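# Exit the enclosed aisle through its end door, then latch it

## Task

Get the robot out of the closed-in aisle by way of the door at the far end, and finish with that door closed and latched. The robot must stay upright and level; falling or ending up tilted counts as failure. Anything that stays in place only because the robot is holding it at the end does not count.

## Robot and tools

Robot: a Hello Robot Stretch 4, about 1.6 m tall. It has an omni-wheel base (rim within 0.23 m of the base origin), a lift on a mast, one arm that extends forward, a three-joint wrist and a two-finger gripper. There is a single arm, so every command is one set of targets.

Frames: the base frame sits on the floor under the base centre, with x forward, y left and z up. hand_pose is reported in this frame as a point between the open fingertips, and the printed value can be somewhat off. The odometry frame is the base frame as it was when the scene started. Heading is positive to the left and runs from -3.142 to 3.142.

execute_actions(actions, cameras): actions is a list holding one action, or an empty list to just read the state and images. An action may contain "base", "joints" or both, optionally with "pace" and "contact_limits". Alternatively it may contain only {"end_of_arm": "enable_torque"}, which re-enables wrist or gripper motors that switched off; they then hold their current position. All motions in one action start together and can finish at different times. No action runs longer than 15 s.
- base: exactly one relative offset from where the base last measured itself. translate_m moves straight, forward positive, -2 to 2 m. strafe_m moves sideways, left positive, -2 to 2 m. rotate_rad turns on the spot, counter-clockwise (left) positive, -3.2 to 3.2 rad.
- joints: absolute targets by name, each a single number.
  - lift_m: 0 to 1.2 m.
  - arm_m: extension, 0 to 0.55 m.
  - wrist_yaw_rad: -1.134 to 4.276. 0 points forward, positive turns left, 3.14 is folded back, and above 3.4 the arm can get in the way.
  - wrist_pitch_rad: -1.117 to 4.259. 0 is level, 1.57 points down.
  - wrist_roll_rad: -1.117 to 4.259. At 0 the fingers are level with each other; positive rolls clockwise as seen from behind the gripper.
  - gripper_m: fingertip gap, -0.038 to 0.141. Values below 0 press the fingers together.
  - Done tolerances: lift and arm ±0.004, yaw and roll ±0.02, pitch ±0.05, gripper ±0.004.
  - A joint target outside its range is clipped and the result reports it. Any other out-of-range value or unknown key rejects the whole call.
- pace: "slow", "default", "fast" or "max". Base top speeds are 0.1/0.3/0.4/0.6 m/s and 1/2/3/4 rad/s. With the lift above 0.2 these are further capped, down to 0.3 m/s and 1 rad/s at lift 1.2.
- contact_limits: only arm_m, 0 (gentlest) to 0.75; 0.5 if omitted.
- cameras: a list chosen from head_camera, head_left_camera, head_right_camera, wrist_camera, all. Omitted or null returns all of them, [] returns none.
- A part left out of an action may keep pushing toward its earlier target without the statuses showing it.
- If a result reports a stop, any later execute_actions, wait or finished_scene calls in the same reply are skipped.

wait(seconds): 0 to 10 s. Nothing new is commanded, and it returns the same readings as an empty action. zoom_image(camera, region [x0,y0,x1,y1] in pixels, at most 504x504): gives a closer view of that camera's latest full image. finished_scene(scene): ends scene 1 or 2 for good and reports whether the task succeeded.

Cameras: head_camera sits at the top of the mast, looking forward and down; turn the base to aim it. head_left_camera and head_right_camera are fisheyes that look more steeply down and show the base and arm. wrist_camera looks along the fingers, with the fingertips near the bottom of its image.

Result lines:
- lidar_m: 12 distances from the base origin, one per 30° sector. Sector 1 is straight ahead, then counter-clockwise: 4 left, 7 behind, 10 right. "-" means nothing seen or closer than 0.25 m. The lidar covers roughly 0.15 m up to the robot's height, and can miss glass, thin legs and things behind the robot.
- wrist_depth_mm: a 7x7 grid of median depths, 100 to 2000 mm, starting top-left.
- base_odometry: counts wheel turns only, so slipping still shows as travel. If turned_by_wheels and turned_by_imu differ by more than about 0.1 rad, the base hit something or slipped.
- base_tilt: degrees, forward and right positive, with a fixed bias of about ±1.5.
- Statuses:
  - done: reached target; for the base, the wheels turned the commanded amount.
  - off_target: stopped short and may still be pushing.
  - contact_stop_at_<key>: blocked; that part goes slack, so a slack lift can sink and slack wheels can roll.
  - limit_stop_at_tilt: leaning more than 6°; lift, arm and wheels go slack.
  - limit_stop_at_own_body: self-collision; moving away from the body is still allowed.
  - torque_fault: a wrist or gripper motor went limp; send enable_torque.
  - A part that went slack holds again once you command it.
- on_its_own: reports what was not commanded this call. Its "held at" values are targets, not positions.
- motor_effort: percent of maximum, with the peak in brackets. It is noisy and biased. Wheels are positive for a right turn.

Gripper: to grip, command a gap smaller than the object. Squeezing pulls the object toward the wrist and opening pushes it away. The reading does not confirm a grasp, but a firm squeeze shows up in gripper effort. If the fingertips get stuck on a surface below, raise the lift.

Starting up: to unfold the wrist, send lift_m 0.4 and wrist_yaw_rad 0 together. A tilted-up, rolled wrist (pitch below -0.2, roll below -0.4 or above 4) risks self-collision stops.

Avoid:
- Tipping: carrying more than 1 kg with arm_m above 0.2 while driving, especially at fast paces.
- Strong sustained pushes or pulls with the gripper high.
- High contact limits.
- Letting a wheel ride up onto something low.


The robot holds its last command while you think, and the scene keeps running. Scenes may differ in room and start position; the robot itself stays the same.

Each tool is called after ">>>" as name(argument=value, ...), one argument or row to a line, values as JSON.

## Session

>>> execute_actions(
  actions=[],
)

Scene clock: 0.00 s.
base_odometry: x=+0.000 y=+0.000 heading=+0.000 (m, m, rad; odometry frame)
turned_by_wheels: +0.000 (rad since the last result)
turned_by_imu: +0.000 (rad since the last result)
base_tilt: forward=-0.1 right=+0.5 (deg)
lidar_m: 0.83 1.44 1.53 0.89 0.75 0.75 0.86 1.47 1.49 0.84 0.73 0.71
base_status: not commanded
joint_positions: lift_m=+0.160 arm_m=+0.000 wrist_yaw_rad=+3.213 wrist_pitch_rad=+0.019 wrist_roll_rad=+0.011 gripper_m=+0.057
joint_status: not commanded
motor_effort: lift_m=+18 arm_m=-1 wrist_yaw_rad=+0 wrist_pitch_rad=-7 wrist_roll_rad=+0 gripper_m=-2 wheel_0=+0 wheel_1=+0 wheel_2=+0 (%)
hand_pose: x=-0.1230 y=+0.0667 z=+0.3322 quat_wxyz=(-0.036, -0.010, +0.005, +0.999) (m; base frame)
wrist_depth_mm: - - 136 1229 960 798 683 / - - 132 1118 976 798 676 / - - 135 230 976 798 683 / 145 139 138 1160 960 788 676 / 198 - 1756 1229 931 798 676 / 198 1255 196 1160 191 759 676 / 202 788 854 136 878 732 668
pictures: head_camera, head_left_camera, head_right_camera, wrist_camera
Images, in order (width x height): head_camera 420x560, head_left_camera 420x672, head_right_camera 420x672, wrist_camera 616x392.

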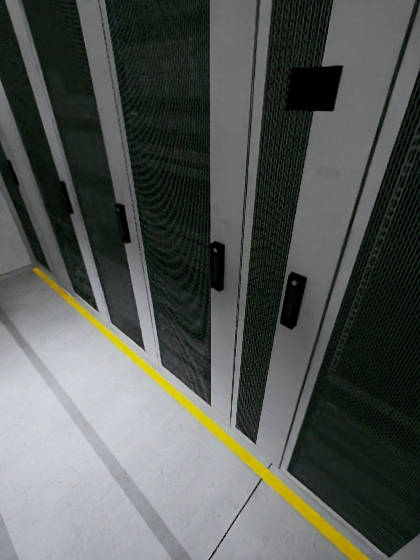

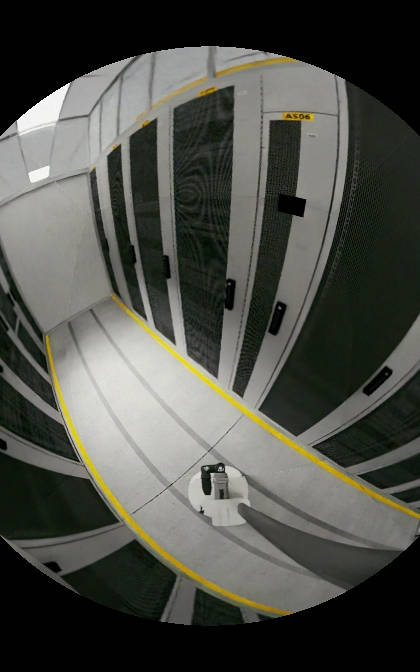

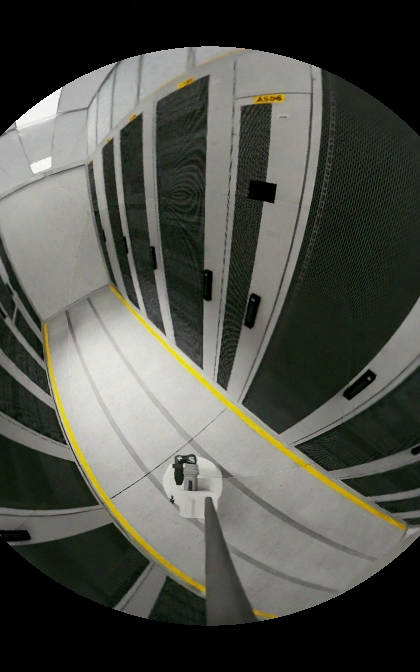

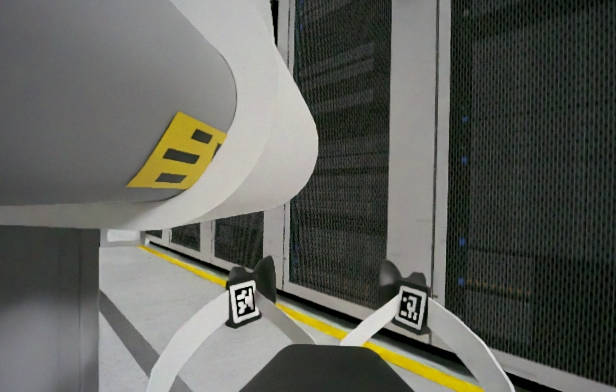

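>>> execute_actions(
  actions=[
    {"base":{"rotate_rad":-2.36}},
  ],
)

Scene clock: 3.77 s.
base_odometry: x=+0.000 y=+0.000 heading=-2.360 (m, m, rad; odometry frame)
turned_by_wheels: -2.360 (rad since the last result)
turned_by_imu: -2.342 (rad since the last result)
base_tilt: forward=-0.1 right=+0.5 (deg)
lidar_m: 2.69 1.08 0.75 0.72 0.76 1.01 2.62 1.13 0.79 0.73 0.77 1.06
base_status: done
joint_positions: lift_m=+0.160 arm_m=+0.000 wrist_yaw_rad=+3.213 wrist_pitch_rad=+0.019 wrist_roll_rad=+0.011 gripper_m=+0.057
joint_status: not commanded
motor_effort: lift_m=+18(18) arm_m=-1(1) wrist_yaw_rad=-1(1) wrist_pitch_rad=-8(8) wrist_roll_rad=+0(1) gripper_m=-3(4) wheel_0=+2(9) wheel_1=+2(10) wheel_2=+1(8) (%)
hand_pose: x=-0.1230 y=+0.0667 z=+0.3322 quat_wxyz=(-0.036, -0.010, +0.005, +0.999) (m; base frame)
wrist_depth_mm: - - 136 - - 1808 1160 / - - 132 - - 1863 1118 / - - 135 231 - 1808 1118 / 145 138 138 - - 1808 1118 / 198 1430 - - - 1708 1098 / 198 1229 196 1308 191 1336 1118 / 202 788 866 136 878 809 904
pictures: head_camera, head_left_camera, head_right_camera, wrist_camera
Images, in order (width x height): head_camera 420x560, head_left_camera 420x672, head_right_camera 420x672, wrist_camera 616x392.

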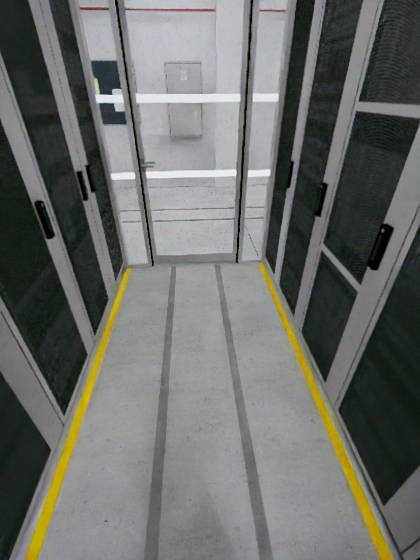

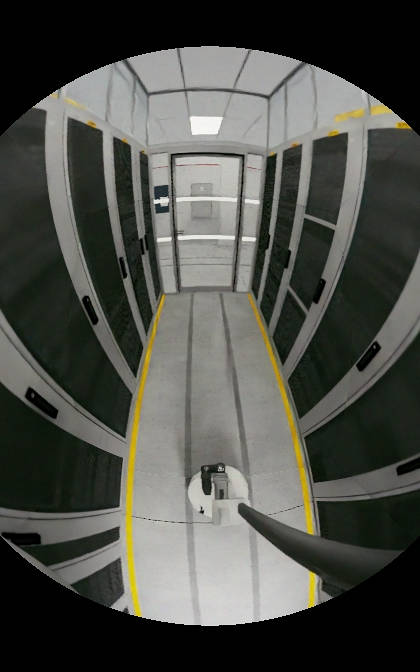

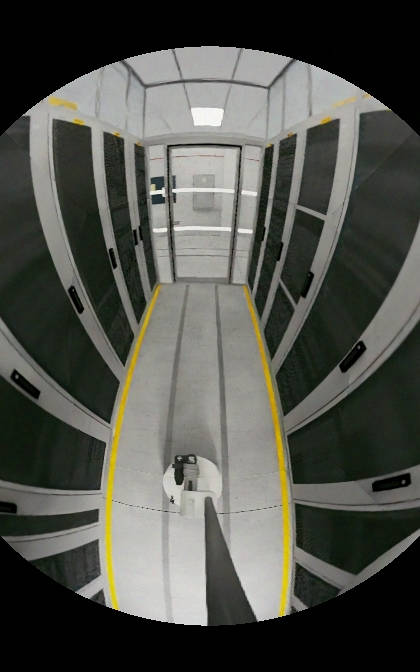

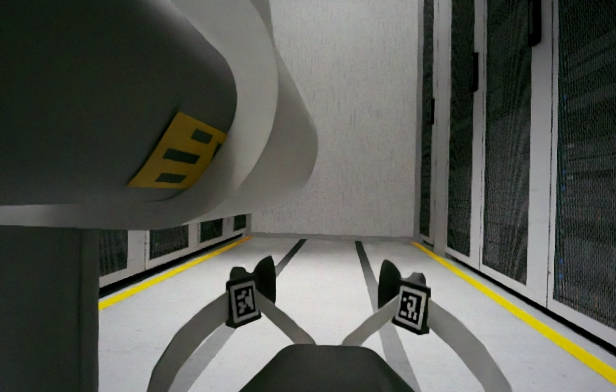

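>>> execute_actions(
  actions=[
    {"base":{"rotate_rad":0.04}},
  ],
  cameras=[],
)

>>> execute_actions(
  actions=[
    {"base":{"translate_m":1.6},"joints":{"lift_m":0.85,"wrist_yaw_rad":0},"pace":"fast"},
  ],
)

Scene clock: 6.47 s.
base_odometry: x=+0.000 y=+0.000 heading=-2.320 (m, m, rad; odometry frame)
turned_by_wheels: +0.040 (rad since the last result)
turned_by_imu: +0.039 (rad since the last result)
base_tilt: forward=-0.1 right=+0.5 (deg)
lidar_m: 2.70 1.03 0.75 0.72 0.77 1.05 2.92 1.05 0.77 0.75 0.79 1.11
base_status: done
joint_positions: lift_m=+0.160 arm_m=+0.000 wrist_yaw_rad=+3.213 wrist_pitch_rad=+0.019 wrist_roll_rad=+0.011 gripper_m=+0.057
joint_status: not commanded
motor_effort: lift_m=+19(18) arm_m=-1(1) wrist_yaw_rad=+0(0) wrist_pitch_rad=-8(8) wrist_roll_rad=+0(0) gripper_m=-4(4) wheel_0=-2(3) wheel_1=-2(4) wheel_2=-1(4) (%)
hand_pose: x=-0.1230 y=+0.0667 z=+0.3322 quat_wxyz=(-0.036, -0.010, +0.005, +0.999) (m; base frame)
wrist_depth_mm: - - 136 - - - 1229 / - - 132 - - - 1205 / - - 135 230 - - 1182 / 145 139 138 - - 1983 1160 / 198 1366 - - - 1921 1160 / 198 1255 196 1281 191 1366 1118 / 202 798 854 136 891 798 917
pictures: none
No camera images: the call's "cameras" was empty. Leave "cameras" out to get every camera's image.

Scene clock: 11.83 s.
base_odometry: x=-1.089 y=-1.172 heading=-2.320 (m, m, rad; odometry frame)
turned_by_wheels: +0.000 (rad since the last result)
turned_by_imu: -0.001 (rad since the last result)
base_tilt: forward=-0.1 right=+0.5 (deg)
lidar_m: 1.13 1.02 0.72 0.70 0.74 1.01 3.00 1.07 0.79 0.76 0.79 1.13
base_status: done
joint_positions: lift_m=+0.850 arm_m=+0.000 wrist_yaw_rad=+0.000 wrist_pitch_rad=+0.019 wrist_roll_rad=+0.011 gripper_m=+0.057
joint_status: all done
motor_effort: lift_m=+20(23) arm_m=-1(1) wrist_yaw_rad=+0(10) wrist_pitch_rad=-8(8) wrist_roll_rad=+0(0) gripper_m=-3(4) wheel_0=+1(5) wheel_1=+2(6) wheel_2=+2(12) (%)
hand_pose: x=+0.4594 y=-0.0874 z=+1.0224 quat_wxyz=(+1.000, +0.005, +0.010, +0.000) (m; base frame)
wrist_depth_mm: 931 931 - - - 891 - / - 931 - - - 891 - / - 931 - - - 878 - / - 891 - - - 878 - / 931 946 - - - 866 - / - 946 195 - 191 891 - / - 917 - 136 - 831 -
pictures: head_camera, head_left_camera, head_right_camera, wrist_camera
Images, in order (width x height): head_camera 420x560, head_left_camera 420x672, head_right_camera 420x672, wrist_camera 616x392.

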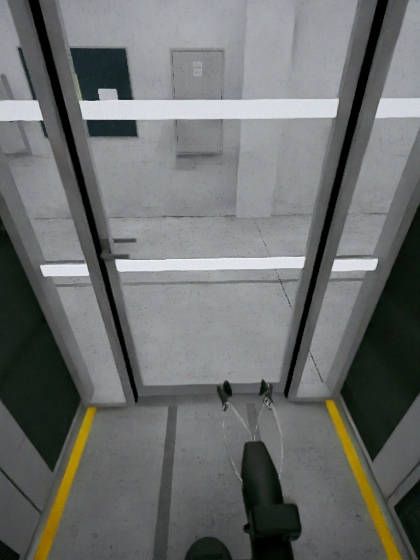

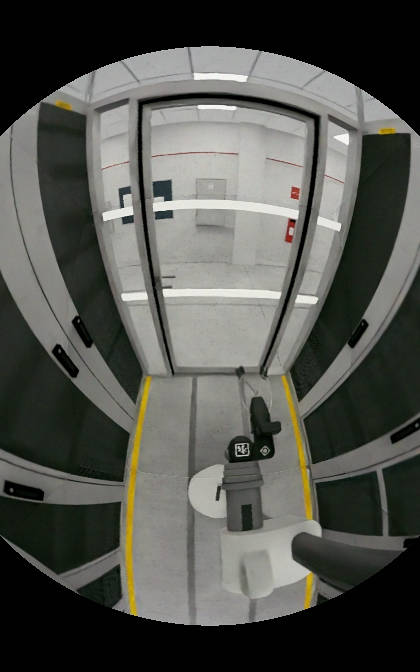

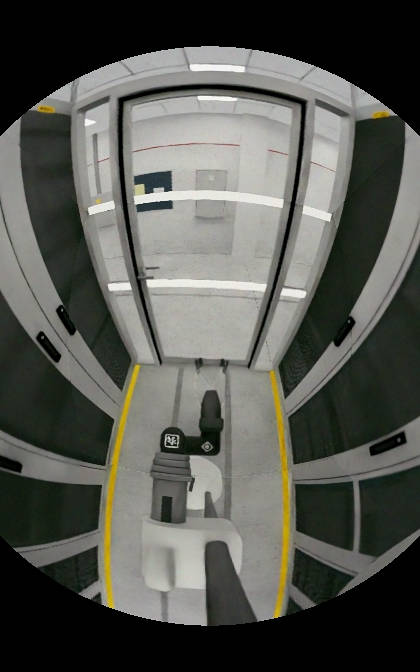

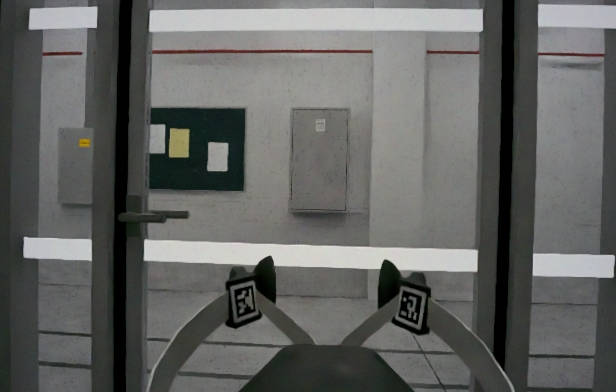

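>>> zoom_image(
  camera="wrist_camera",
  region=[60, 150, 240, 290],
)

>>> zoom_image(
  camera="head_camera",
  region=[60, 200, 370, 430],
)

>>> zoom_image(
  camera="head_left_camera",
  region=[70, 60, 370, 260],
)

Region (60, 150, 240, 290) of wrist_camera's 616x392 image, scaled by 2.800.

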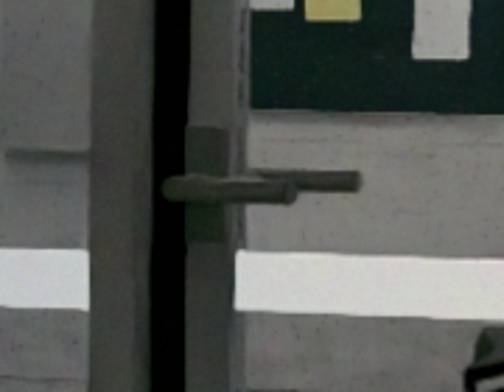

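Region (60, 200, 370, 430) of head_camera's 420x560 image, scaled by 1.626, with more detail than that image has; it fills the top 374 rows of this view, and the rest is white.

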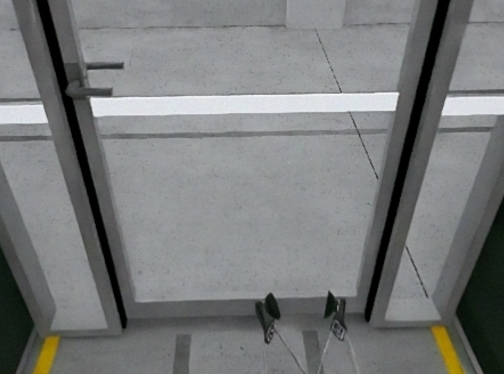

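Region (70, 60, 370, 260) of head_left_camera's 420x672 image, scaled by 1.680, with more detail than that image has.

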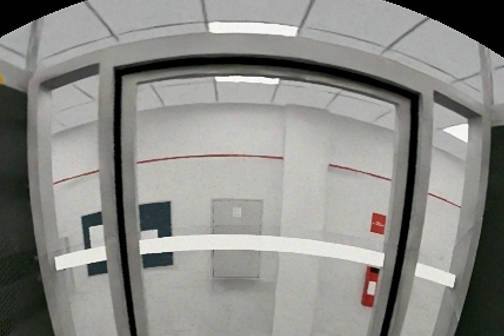

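>>> execute_actions(
  actions=[
    {"base":{"strafe_m":0.35},"joints":{"lift_m":0.9,"gripper_m":0.0,"wrist_pitch_rad":0,"wrist_roll_rad":0}},
  ],
  cameras=[],
)

>>> execute_actions(
  actions=[
    {"base":{"translate_m":0.4}},
  ],
)

Scene clock: 24.23 s.
base_odometry: x=-0.833 y=-1.410 heading=-2.319 (m, m, rad; odometry frame)
turned_by_wheels: +0.000 (rad since the last result)
turned_by_imu: +0.000 (rad since the last result)
base_tilt: forward=-0.1 right=+0.5 (deg)
lidar_m: 1.06 0.51 0.37 0.35 0.33 0.53 1.56 1.59 1.17 1.12 1.19 1.17
base_status: done
joint_positions: lift_m=+0.900 arm_m=+0.000 wrist_yaw_rad=+0.000 wrist_pitch_rad=+0.003 wrist_roll_rad=+0.000 gripper_m=+0.000
joint_status: all done
motor_effort: lift_m=+21(22) arm_m=-1(1) wrist_yaw_rad=+0(1) wrist_pitch_rad=-9(11) wrist_roll_rad=-1(1) gripper_m=-6(7) wheel_0=+1(8) wheel_1=+0(10) wheel_2=+1(1) (%)
hand_pose: x=+0.4594 y=-0.0874 z=+1.0772 quat_wxyz=(+1.000, +0.000, +0.001, +0.000) (m; base frame)
wrist_depth_mm: 603 820 - 917 - - - / 591 842 - - - - - / 603 842 - - - - - / 597 866 - - - - - / 603 878 - 917 - - - / 603 878 904 193 187 - - / 627 831 878 132 - - -
pictures: none
No camera images: the call's "cameras" was empty. Leave "cameras" out to get every camera's image.

Scene clock: 27.07 s.
base_odometry: x=-1.105 y=-1.703 heading=-2.319 (m, m, rad; odometry frame)
turned_by_wheels: +0.000 (rad since the last result)
turned_by_imu: +0.000 (rad since the last result)
base_tilt: forward=-0.1 right=+0.6 (deg)
lidar_m: 0.65 0.49 0.37 0.32 0.38 0.53 1.47 1.59 1.15 1.12 1.07 0.75
base_status: done
joint_positions: lift_m=+0.900 arm_m=+0.000 wrist_yaw_rad=+0.000 wrist_pitch_rad=+0.003 wrist_roll_rad=+0.000 gripper_m=+0.000
joint_status: not commanded
motor_effort: lift_m=+21(21) arm_m=-1(1) wrist_yaw_rad=+0(1) wrist_pitch_rad=-8(8) wrist_roll_rad=+0(1) gripper_m=-6(6) wheel_0=+2(6) wheel_1=+2(9) wheel_2=+1(10) (%)
hand_pose: x=+0.4594 y=-0.0874 z=+1.0773 quat_wxyz=(+1.000, +0.000, +0.001, +0.000) (m; base frame)
wrist_depth_mm: 539 - 477 - - - - / 539 - 477 - - - - / 535 - 492 - - - - / 544 - 500 - - - - / - - 496 - - - - / 535 - 449 193 186 - - / 508 500 473 133 508 500 496
pictures: head_camera, head_left_camera, head_right_camera, wrist_camera
Images, in order (width x height): head_camera 420x560, head_left_camera 420x672, head_right_camera 420x672, wrist_camera 616x392.

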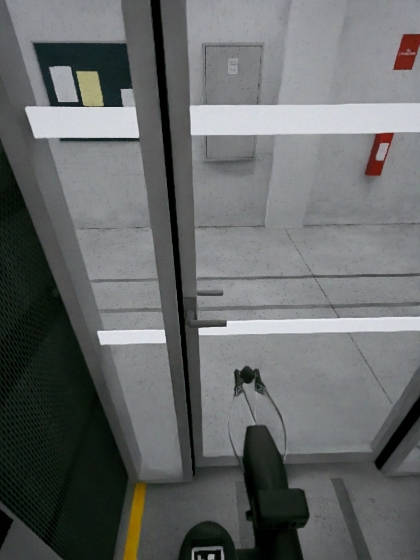

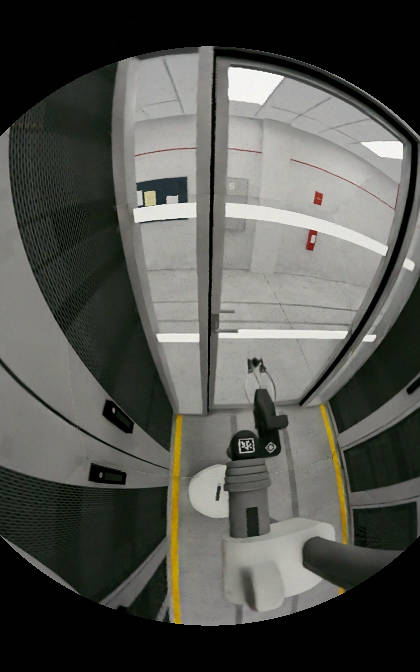

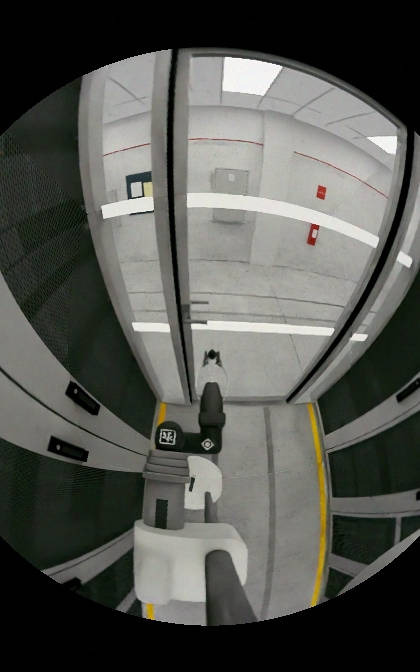

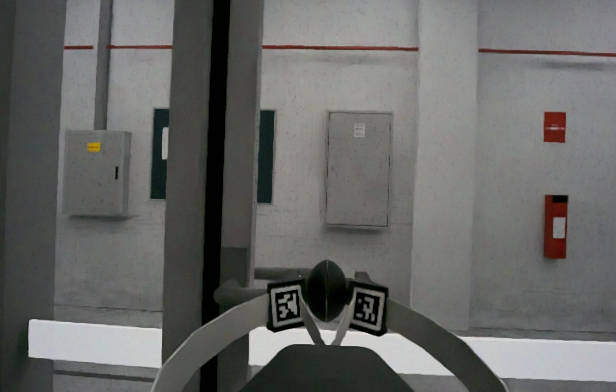

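>>> execute_actions(
  actions=[
    {"base":{"strafe_m":0.045},"joints":{"arm_m":0.17}},
  ],
  cameras=["head_camera","wrist_camera","head_left_camera"],
)

Scene clock: 33.47 s.
base_odometry: x=-1.072 y=-1.734 heading=-2.319 (m, m, rad; odometry frame)
turned_by_wheels: +0.000 (rad since the last result)
turned_by_imu: +0.000 (rad since the last result)
base_tilt: forward=-0.1 right=+0.6 (deg)
lidar_m: 0.67 0.43 0.31 0.29 0.31 0.45 1.36 1.66 1.21 1.16 1.05 0.77
base_status: done
joint_positions: lift_m=+0.900 arm_m=+0.169 wrist_yaw_rad=+0.000 wrist_pitch_rad=+0.002 wrist_roll_rad=+0.000 gripper_m=+0.000
joint_status: all done
motor_effort: lift_m=+21(21) arm_m=+5(3) wrist_yaw_rad=+0(1) wrist_pitch_rad=-7(8) wrist_roll_rad=+0(1) gripper_m=-6(7) wheel_0=-2(10) wheel_1=+1(10) wheel_2=+0(1) (%)
hand_pose: x=+0.6287 y=-0.0874 z=+1.0774 quat_wxyz=(+1.000, +0.000, +0.001, +0.000) (m; base frame)
wrist_depth_mm: - - 315 - - - - / - - 322 - - - - / - 279 330 - - - - / - 279 336 - - - - / - 278 329 - - - - / - 278 304 193 187 - - / - 279 270 133 - - -
pictures: head_camera, head_left_camera, wrist_camera
Images, in order (width x height): head_camera 420x560, head_left_camera 420x672, wrist_camera 616x392.

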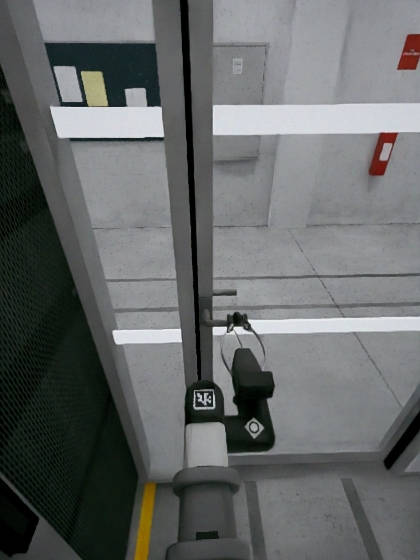

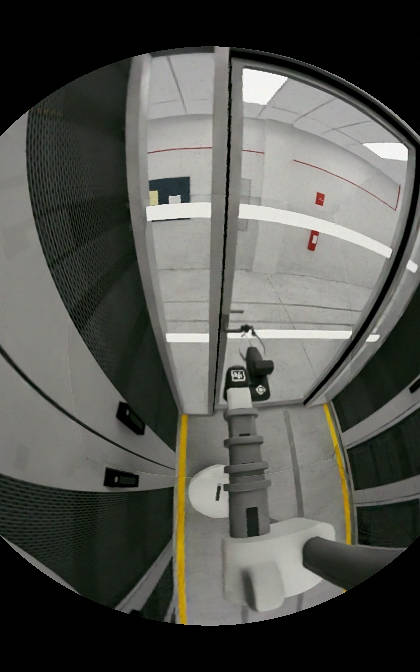

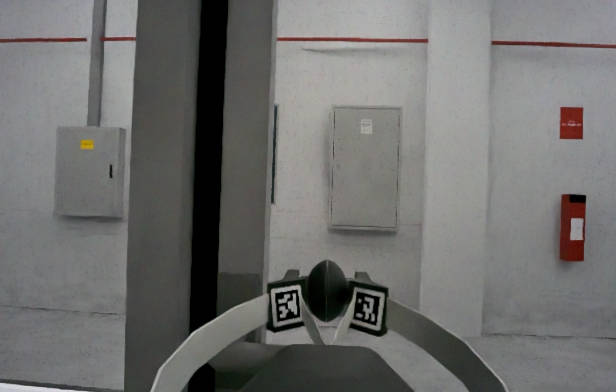

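>>> execute_actions(
  actions=[
    {"joints":{"arm_m":0.265},"contact_limits":{"arm_m":0.2}},
  ],
  cameras=["head_camera","wrist_camera"],
)

>>> zoom_image(
  camera="head_camera",
  region=[150, 250, 310, 380],
)

Scene clock: 37.57 s.
base_odometry: x=-1.072 y=-1.734 heading=-2.319 (m, m, rad; odometry frame)
turned_by_wheels: +0.000 (rad since the last result)
turned_by_imu: +0.000 (rad since the last result)
base_tilt: forward=-0.1 right=+0.5 (deg)
lidar_m: 0.67 0.44 0.31 0.28 0.31 0.47 1.38 1.65 1.22 1.16 1.06 0.77
base_status: not commanded
joint_positions: lift_m=+0.900 arm_m=+0.264 wrist_yaw_rad=+0.000 wrist_pitch_rad=+0.002 wrist_roll_rad=+0.000 gripper_m=+0.000
joint_status: all done
motor_effort: lift_m=+20(20) arm_m=+4(4) wrist_yaw_rad=+0(0) wrist_pitch_rad=-7(7) wrist_roll_rad=+0(0) gripper_m=-5(6) wheel_0=-2(1) wheel_1=+2(1) wheel_2=+0(0) (%)
contact_limits: arm_m 0.2
hand_pose: x=+0.7237 y=-0.0874 z=+1.0774 quat_wxyz=(+1.000, +0.000, +0.001, +0.000) (m; base frame)
wrist_depth_mm: 183 198 241 - - - - / 183 201 240 - - - - / 183 202 241 - - - - / 183 205 241 - - - - / 183 207 241 - - - - / 183 206 233 194 187 - - / 183 197 232 132 - - -
pictures: head_camera, wrist_camera
Images, in order (width x height): head_camera 420x560, wrist_camera 616x392.

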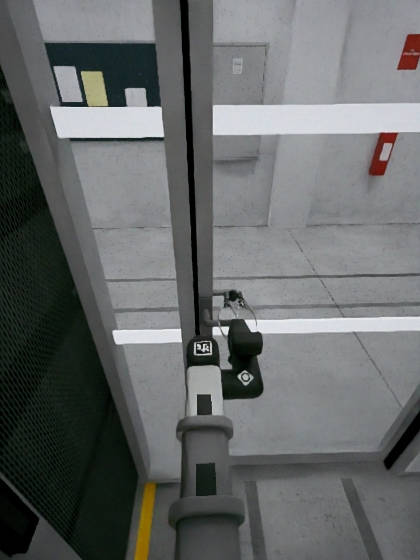

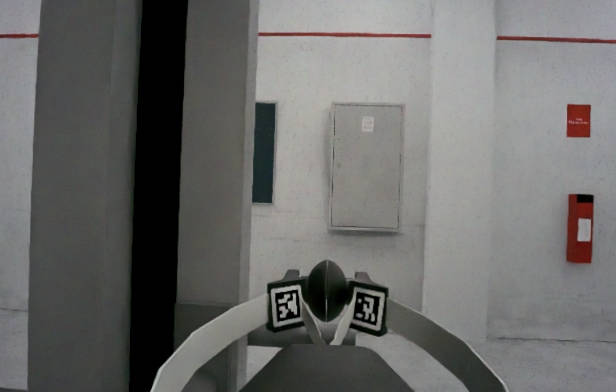

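Region (150, 250, 310, 380) of head_camera's 420x560 image, scaled by 3.150, with more detail than that image has; it fills the top 410 rows of this view, and the rest is white.

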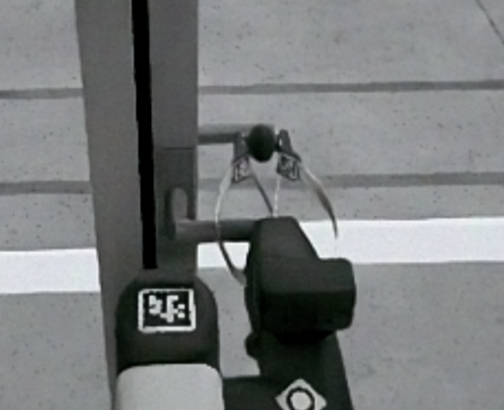

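>>> execute_actions(
  actions=[
    {"joints":{"lift_m":0.82},"pace":"slow"},
  ],
  cameras=["head_camera","wrist_camera"],
)

>>> zoom_image(
  camera="head_camera",
  region=[150, 250, 310, 380],
)

Scene clock: 41.03 s.
base_odometry: x=-1.072 y=-1.734 heading=-2.319 (m, m, rad; odometry frame)
turned_by_wheels: +0.000 (rad since the last result)
turned_by_imu: +0.000 (rad since the last result)
base_tilt: forward=-0.1 right=+0.5 (deg)
lidar_m: 0.66 0.44 0.30 0.29 0.33 0.46 1.35 1.66 1.21 1.17 1.06 0.77
base_status: not commanded
joint_positions: lift_m=+0.821 arm_m=+0.264 wrist_yaw_rad=+0.000 wrist_pitch_rad=-0.021 wrist_roll_rad=+0.002 gripper_m=+0.000
joint_status: all done
on_its_own: wrist_pitch_rad is at rest, and its effort (+60) is outside its rest range (-23 to +23)
motor_effort: lift_m=+8(20) arm_m=+3(4) wrist_yaw_rad=+1(2) wrist_pitch_rad=+60(59) wrist_roll_rad=-6(5) gripper_m=-7(6) wheel_0=-2(1) wheel_1=+2(1) wheel_2=+0(0) (%)
hand_pose: x=+0.7238 y=-0.0875 z=+1.0051 quat_wxyz=(+1.000, +0.001, -0.010, +0.000) (m; base frame)
wrist_depth_mm: 189 200 248 - - - - / 187 202 246 - - - - / 185 205 244 - - - - / 184 208 243 - - - - / 183 207 234 - - - - / 182 186 174 191 186 - - / 180 199 169 155 - 242 -
pictures: head_camera, wrist_camera
Images, in order (width x height): head_camera 420x560, wrist_camera 616x392.

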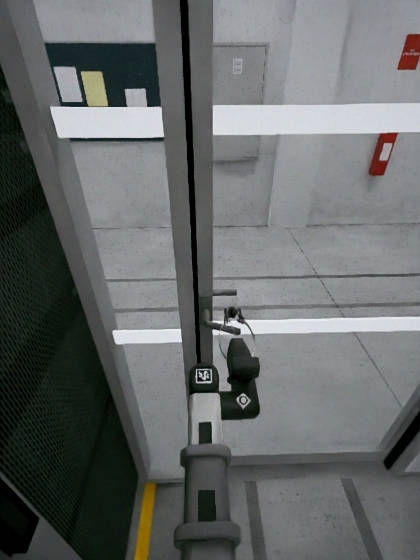

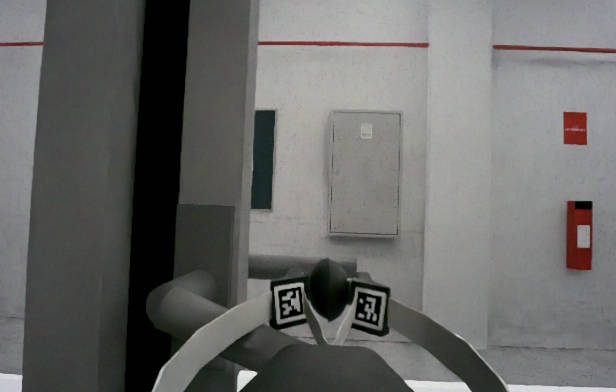

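Region (150, 250, 310, 380) of head_camera's 420x560 image, scaled by 3.150, with more detail than that image has; it fills the top 410 rows of this view, and the rest is white.

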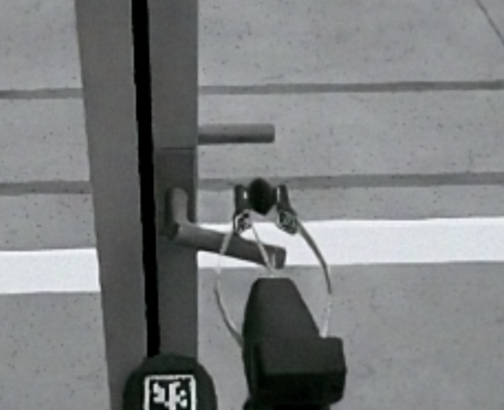

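>>> execute_actions(
  actions=[
    {"base":{"strafe_m":-0.02},"joints":{"lift_m":0.805},"pace":"slow"},
  ],
  cameras=["head_camera","wrist_camera"],
)

>>> zoom_image(
  camera="head_camera",
  region=[150, 250, 310, 380],
)

Scene clock: 44.60 s.
base_odometry: x=-1.087 y=-1.721 heading=-2.319 (m, m, rad; odometry frame)
turned_by_wheels: -0.001 (rad since the last result)
turned_by_imu: +0.000 (rad since the last result)
base_tilt: forward=-0.1 right=+0.6 (deg)
lidar_m: 0.67 0.48 0.33 0.31 0.34 0.47 1.37 1.64 1.18 1.12 1.04 0.76
base_status: done
joint_positions: lift_m=+0.806 arm_m=+0.265 wrist_yaw_rad=-0.002 wrist_pitch_rad=-0.015 wrist_roll_rad=+0.002 gripper_m=+0.000
joint_status: all done
on_its_own: wrist_pitch_rad is at rest, and its effort (+42) is outside its rest range (-23 to +23)
motor_effort: lift_m=+10(11) arm_m=+3(3) wrist_yaw_rad=+6(5) wrist_pitch_rad=+42(60) wrist_roll_rad=-4(5) gripper_m=-6(7) wheel_0=-1(4) wheel_1=-6(8) wheel_2=+0(0) (%)
hand_pose: x=+0.7237 y=-0.0880 z=+0.9882 quat_wxyz=(+1.000, +0.001, -0.007, -0.001) (m; base frame)
wrist_depth_mm: 186 217 253 - - - - / 186 220 258 - - - - / 185 224 264 - - - - / 184 224 267 - - - - / 183 207 317 - - - - / 182 206 173 195 186 - - / 181 216 169 157 240 236 -
pictures: head_camera, wrist_camera
Images, in order (width x height): head_camera 420x560, wrist_camera 616x392.

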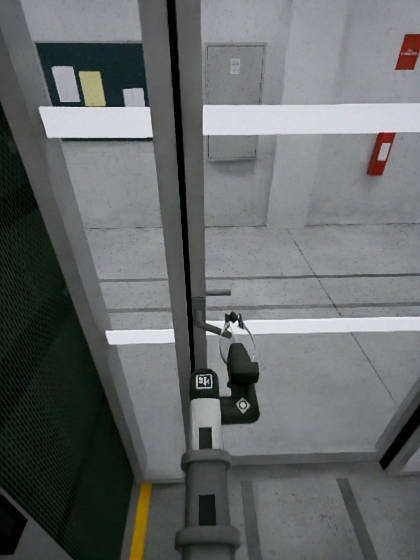

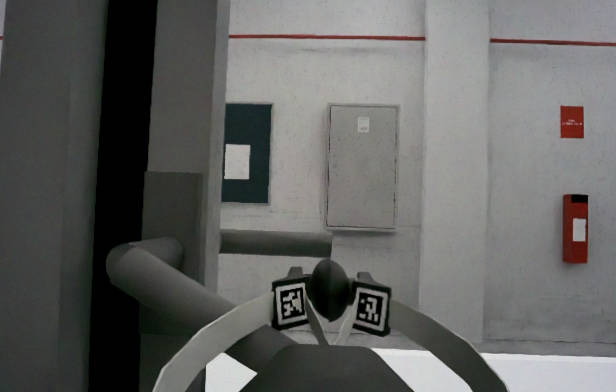

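Region (150, 250, 310, 380) of head_camera's 420x560 image, scaled by 3.150, with more detail than that image has; it fills the top 410 rows of this view, and the rest is white.

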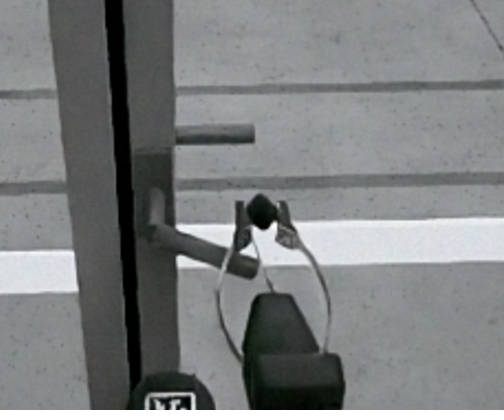

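>>> execute_actions(
  actions=[
    {"joints":{"lift_m":0.793},"pace":"slow"},
  ],
  cameras=["wrist_camera"],
)

>>> execute_actions(
  actions=[
    {"joints":{"arm_m":0.33},"pace":"slow","contact_limits":{"arm_m":0.3}},
  ],
  cameras=["head_camera","wrist_camera"],
)

Scene clock: 49.87 s.
base_odometry: x=-1.087 y=-1.721 heading=-2.320 (m, m, rad; odometry frame)
turned_by_wheels: +0.000 (rad since the last result)
turned_by_imu: +0.000 (rad since the last result)
base_tilt: forward=-0.1 right=+0.5 (deg)
lidar_m: 0.67 0.48 0.33 0.32 0.36 0.49 1.35 1.61 1.19 1.13 1.05 0.77
base_status: not commanded
joint_positions: lift_m=+0.794 arm_m=+0.265 wrist_yaw_rad=-0.003 wrist_pitch_rad=-0.015 wrist_roll_rad=+0.002 gripper_m=+0.000
joint_status: all done
on_its_own: wrist_pitch_rad is at rest, and its effort (+43) is outside its rest range (-23 to +23)
motor_effort: lift_m=+10(11) arm_m=+2(3) wrist_yaw_rad=+9(9) wrist_pitch_rad=+43(44) wrist_roll_rad=-4(5) gripper_m=-8(7) wheel_0=-2(2) wheel_1=-6(6) wheel_2=+0(0) (%)
hand_pose: x=+0.7237 y=-0.0883 z=+0.9764 quat_wxyz=(+1.000, +0.001, -0.008, -0.001) (m; base frame)
wrist_depth_mm: 186 220 257 - - - - / 185 222 263 - - - - / 185 224 268 - - - - / 183 228 322 - - - - / 182 180 319 - - - - / 181 217 172 190 187 - - / 181 218 169 150 242 237 237
pictures: wrist_camera
Images, in order (width x height): wrist_camera 616x392.

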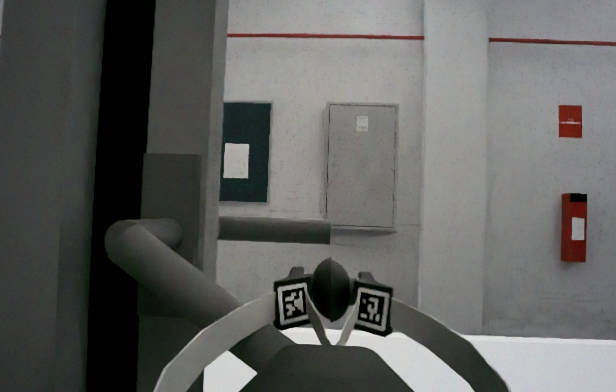

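Scene clock: 51.13 s.
base_odometry: x=-1.087 y=-1.720 heading=-2.320 (m, m, rad; odometry frame)
turned_by_wheels: +0.000 (rad since the last result)
turned_by_imu: -0.003 (rad since the last result)
base_tilt: forward=-0.1 right=+0.5 (deg)
lidar_m: 0.65 0.50 0.32 0.32 0.33 0.48 1.36 1.66 1.17 1.15 1.06 0.77
base_status: not commanded
joint_positions: lift_m=+0.794 arm_m=+0.276 wrist_yaw_rad=-0.009 wrist_pitch_rad=-0.013 wrist_roll_rad=+0.002 gripper_m=+0.000
joint_status: arm_m contact_stop (moved +0.012 of +0.065)
on_its_own: arm_m is slack since a contact_stop (your +0.330 is given up); wrist_yaw_rad is at rest, and its effort (+27) is outside its rest range (-13 to +13); wrist_pitch_rad is at rest, and its effort (+38) is outside its rest range (-23 to +23)
motor_effort: lift_m=+11(11) arm_m=+0(17) wrist_yaw_rad=+27(43) wrist_pitch_rad=+38(44) wrist_roll_rad=-5(5) gripper_m=-7(6) wheel_0=-5(5) wheel_1=+0(6) wheel_2=-8(13) (%)
contact_limits: arm_m 0.3
hand_pose: x=+0.7350 y=-0.0900 z=+0.9757 quat_wxyz=(+1.000, +0.001, -0.007, -0.005) (m; base frame)
wrist_depth_mm: 180 229 - - - - - / 178 233 - - - - - / 180 224 - - - - - / 181 222 - - - - - / 179 166 - - - - - / 183 213 164 193 187 - - / 189 228 158 139 232 229 229
pictures: head_camera, wrist_camera
Images, in order (width x height): head_camera 420x560, wrist_camera 616x392.

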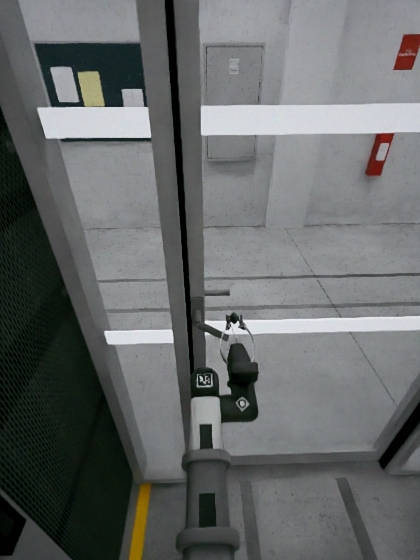

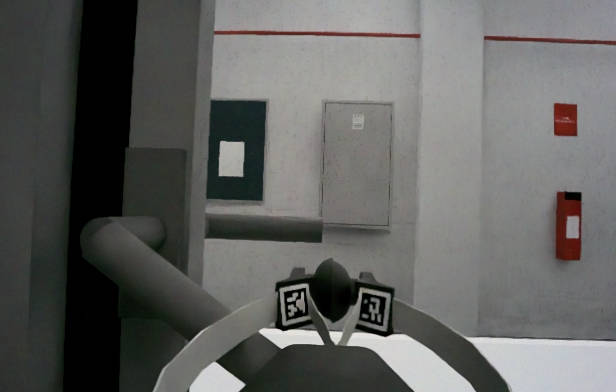

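>>> execute_actions(
  actions=[
    {"base":{"strafe_m":-0.012},"joints":{"arm_m":0.33},"pace":"slow","contact_limits":{"arm_m":0.4}},
  ],
  cameras=["head_camera","wrist_camera"],
)

Scene clock: 56.10 s.
base_odometry: x=-1.095 y=-1.712 heading=-2.321 (m, m, rad; odometry frame)
turned_by_wheels: -0.001 (rad since the last result)
turned_by_imu: +0.025 (rad since the last result)
base_tilt: forward=-2.6 right=+1.9 (deg)
lidar_m: 0.68 0.49 0.34 0.33 0.35 0.51 1.67 1.55 1.14 1.10 1.09 0.82
base_status: done
joint_positions: lift_m=+0.793 arm_m=+0.328 wrist_yaw_rad=-0.013 wrist_pitch_rad=+0.008 wrist_roll_rad=+0.002 gripper_m=+0.000
joint_status: all done
on_its_own: wrist_yaw_rad is at rest, and its effort (+39) is outside its rest range (-13 to +13)
motor_effort: lift_m=+16(16) arm_m=+14(14) wrist_yaw_rad=+39(42) wrist_pitch_rad=-22(41) wrist_roll_rad=-4(5) gripper_m=-3(8) wheel_0=+3(6) wheel_1=-1(8) wheel_2=-15(16) (%)
contact_limits: arm_m 0.4
hand_pose: x=+0.7857 y=-0.0913 z=+0.9692 quat_wxyz=(+1.000, +0.001, +0.004, -0.007) (m; base frame)
wrist_depth_mm: 198 234 - - - - - / 195 233 - - - - - / 195 231 - - - - - / 195 223 - - - - - / 193 220 310 - - - - / 185 161 178 200 185 - - / 192 219 156 144 - 223 -
pictures: head_camera, wrist_camera
Images, in order (width x height): head_camera 420x560, wrist_camera 616x392.

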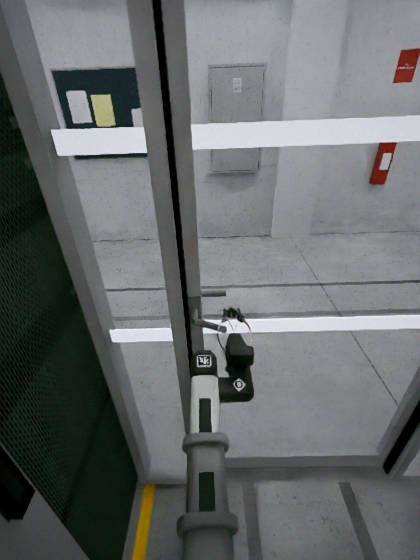

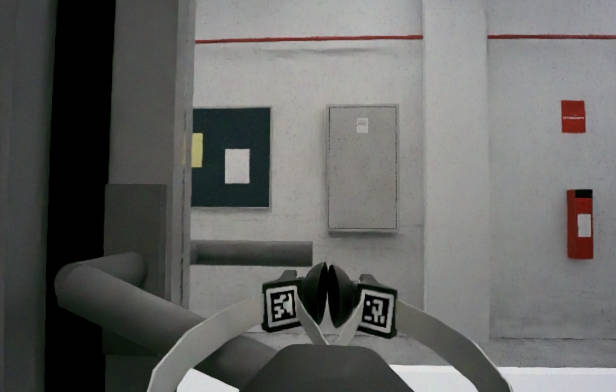

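>>> execute_actions(
  actions=[
    {"joints":{"arm_m":0.288},"pace":"slow"},
  ],
  cameras=["head_camera","wrist_camera"],
)

>>> zoom_image(
  camera="head_camera",
  region=[150, 250, 310, 380],
)

Scene clock: 59.50 s.
base_odometry: x=-1.095 y=-1.712 heading=-2.321 (m, m, rad; odometry frame)
turned_by_wheels: +0.000 (rad since the last result)
turned_by_imu: -0.017 (rad since the last result)
base_tilt: forward=-0.5 right=+0.7 (deg)
lidar_m: 0.67 0.48 0.34 0.33 0.35 0.49 1.45 1.61 1.15 1.13 1.06 0.76
base_status: not commanded
joint_positions: lift_m=+0.794 arm_m=+0.288 wrist_yaw_rad=-0.012 wrist_pitch_rad=-0.027 wrist_roll_rad=+0.002 gripper_m=+0.000
joint_status: all done
on_its_own: wrist_yaw_rad is at rest, and its effort (+35) is outside its rest range (-13 to +13); wrist_pitch_rad is at rest, and its effort (+76) is outside its rest range (-23 to +23)
motor_effort: lift_m=+12(16) arm_m=+2(15) wrist_yaw_rad=+35(44) wrist_pitch_rad=+76(76) wrist_roll_rad=-7(6) gripper_m=-5(4) wheel_0=+3(3) wheel_1=-1(1) wheel_2=-14(15) (%)
hand_pose: x=+0.7459 y=-0.0909 z=+0.9794 quat_wxyz=(+1.000, +0.001, -0.013, -0.006) (m; base frame)
wrist_depth_mm: 191 235 - - - - - / 189 234 - - - - - / 191 232 - - - - - / 191 224 - - - - - / 180 211 - - - - - / 189 160 175 200 185 - - / 190 224 156 144 228 224 -
pictures: head_camera, wrist_camera
Images, in order (width x height): head_camera 420x560, wrist_camera 616x392.

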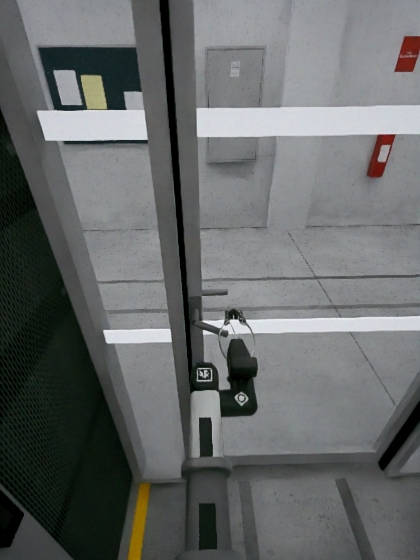

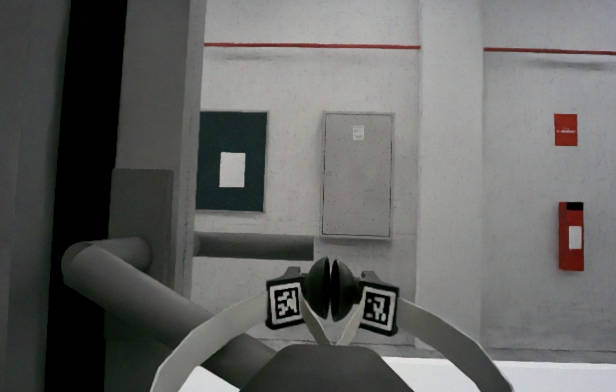

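Region (150, 250, 310, 380) of head_camera's 420x560 image, scaled by 3.150, with more detail than that image has; it fills the top 410 rows of this view, and the rest is white.

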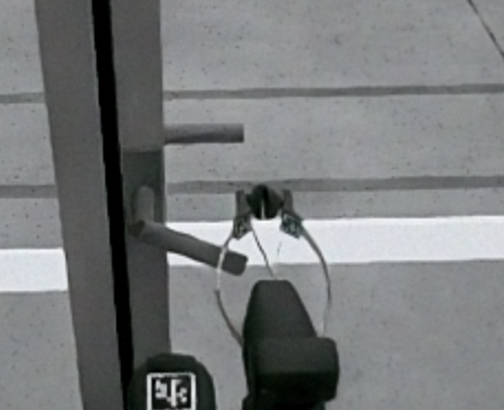

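>>> execute_actions(
  actions=[
    {"joints":{"arm_m":0.27},"pace":"slow"},
  ],
  cameras=[],
)

>>> execute_actions(
  actions=[
    {"joints":{"lift_m":0.778},"pace":"slow"},
  ],
  cameras=["head_camera","wrist_camera"],
)

>>> zoom_image(
  camera="head_camera",
  region=[150, 250, 310, 380],
)

Scene clock: 64.10 s.
base_odometry: x=-1.095 y=-1.712 heading=-2.321 (m, m, rad; odometry frame)
turned_by_wheels: +0.000 (rad since the last result)
turned_by_imu: -0.001 (rad since the last result)
base_tilt: forward=-0.1 right=+0.6 (deg)
lidar_m: 0.66 0.48 0.33 0.33 0.36 0.50 1.45 1.62 1.16 1.13 1.04 0.77
base_status: not commanded
joint_positions: lift_m=+0.794 arm_m=+0.271 wrist_yaw_rad=-0.007 wrist_pitch_rad=-0.011 wrist_roll_rad=+0.002 gripper_m=+0.000
joint_status: all done
on_its_own: wrist_yaw_rad is at rest, and its effort (+21) is outside its rest range (-13 to +13); wrist_pitch_rad is at rest, and its effort (+32) is outside its rest range (-23 to +23)
motor_effort: lift_m=+12(12) arm_m=-4(4) wrist_yaw_rad=+21(36) wrist_pitch_rad=+32(79) wrist_roll_rad=-4(7) gripper_m=-7(7) wheel_0=-4(3) wheel_1=-1(1) wheel_2=-4(14) (%)
hand_pose: x=+0.7295 y=-0.0894 z=+0.9750 quat_wxyz=(+1.000, +0.001, -0.006, -0.003) (m; base frame)
wrist_depth_mm: 188 239 - - - - - / 186 239 - - - - - / 187 230 - - - - - / 189 229 - - - - - / 186 171 - - - - - / 190 222 167 191 186 - - / 196 235 164 155 236 234 234
pictures: none
No camera images: the call's "cameras" was empty. Leave "cameras" out to get every camera's image.

Scene clock: 64.93 s.
base_odometry: x=-1.095 y=-1.712 heading=-2.321 (m, m, rad; odometry frame)
turned_by_wheels: +0.000 (rad since the last result)
turned_by_imu: +0.000 (rad since the last result)
base_tilt: forward=-0.1 right=+0.5 (deg)
lidar_m: 0.68 0.51 0.34 0.33 0.37 0.50 1.46 1.60 1.16 1.13 1.04 0.76
base_status: not commanded
joint_positions: lift_m=+0.779 arm_m=+0.271 wrist_yaw_rad=-0.006 wrist_pitch_rad=-0.014 wrist_roll_rad=+0.002 gripper_m=+0.000
joint_status: all done
on_its_own: wrist_yaw_rad is at rest, and its effort (+17) is outside its rest range (-13 to +13); wrist_pitch_rad is at rest, and its effort (+39) is outside its rest range (-23 to +23)
motor_effort: lift_m=+10(11) arm_m=-3(4) wrist_yaw_rad=+17(20) wrist_pitch_rad=+39(39) wrist_roll_rad=-4(5) gripper_m=-7(7) wheel_0=-3(3) wheel_1=-1(1) wheel_2=-4(4) (%)
hand_pose: x=+0.7294 y=-0.0891 z=+0.9609 quat_wxyz=(+1.000, +0.001, -0.007, -0.003) (m; base frame)
wrist_depth_mm: 186 237 - - - - - / 185 241 - - - - - / 186 231 - - - - - / 188 216 317 - - - - / 189 171 - - - - - / 189 234 168 191 187 - - / 195 234 165 160 237 234 233
pictures: head_camera, wrist_camera
Images, in order (width x height): head_camera 420x560, wrist_camera 616x392.

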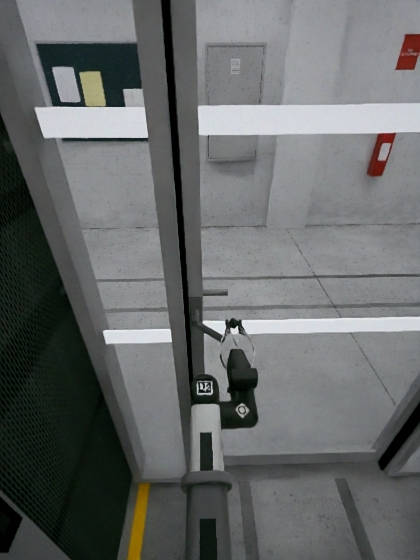

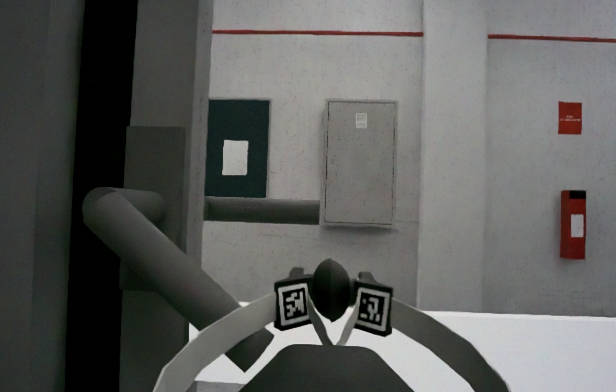

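Region (150, 250, 310, 380) of head_camera's 420x560 image, scaled by 3.150, with more detail than that image has; it fills the top 410 rows of this view, and the rest is white.

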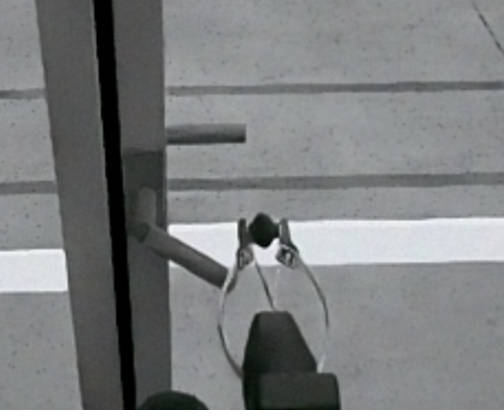

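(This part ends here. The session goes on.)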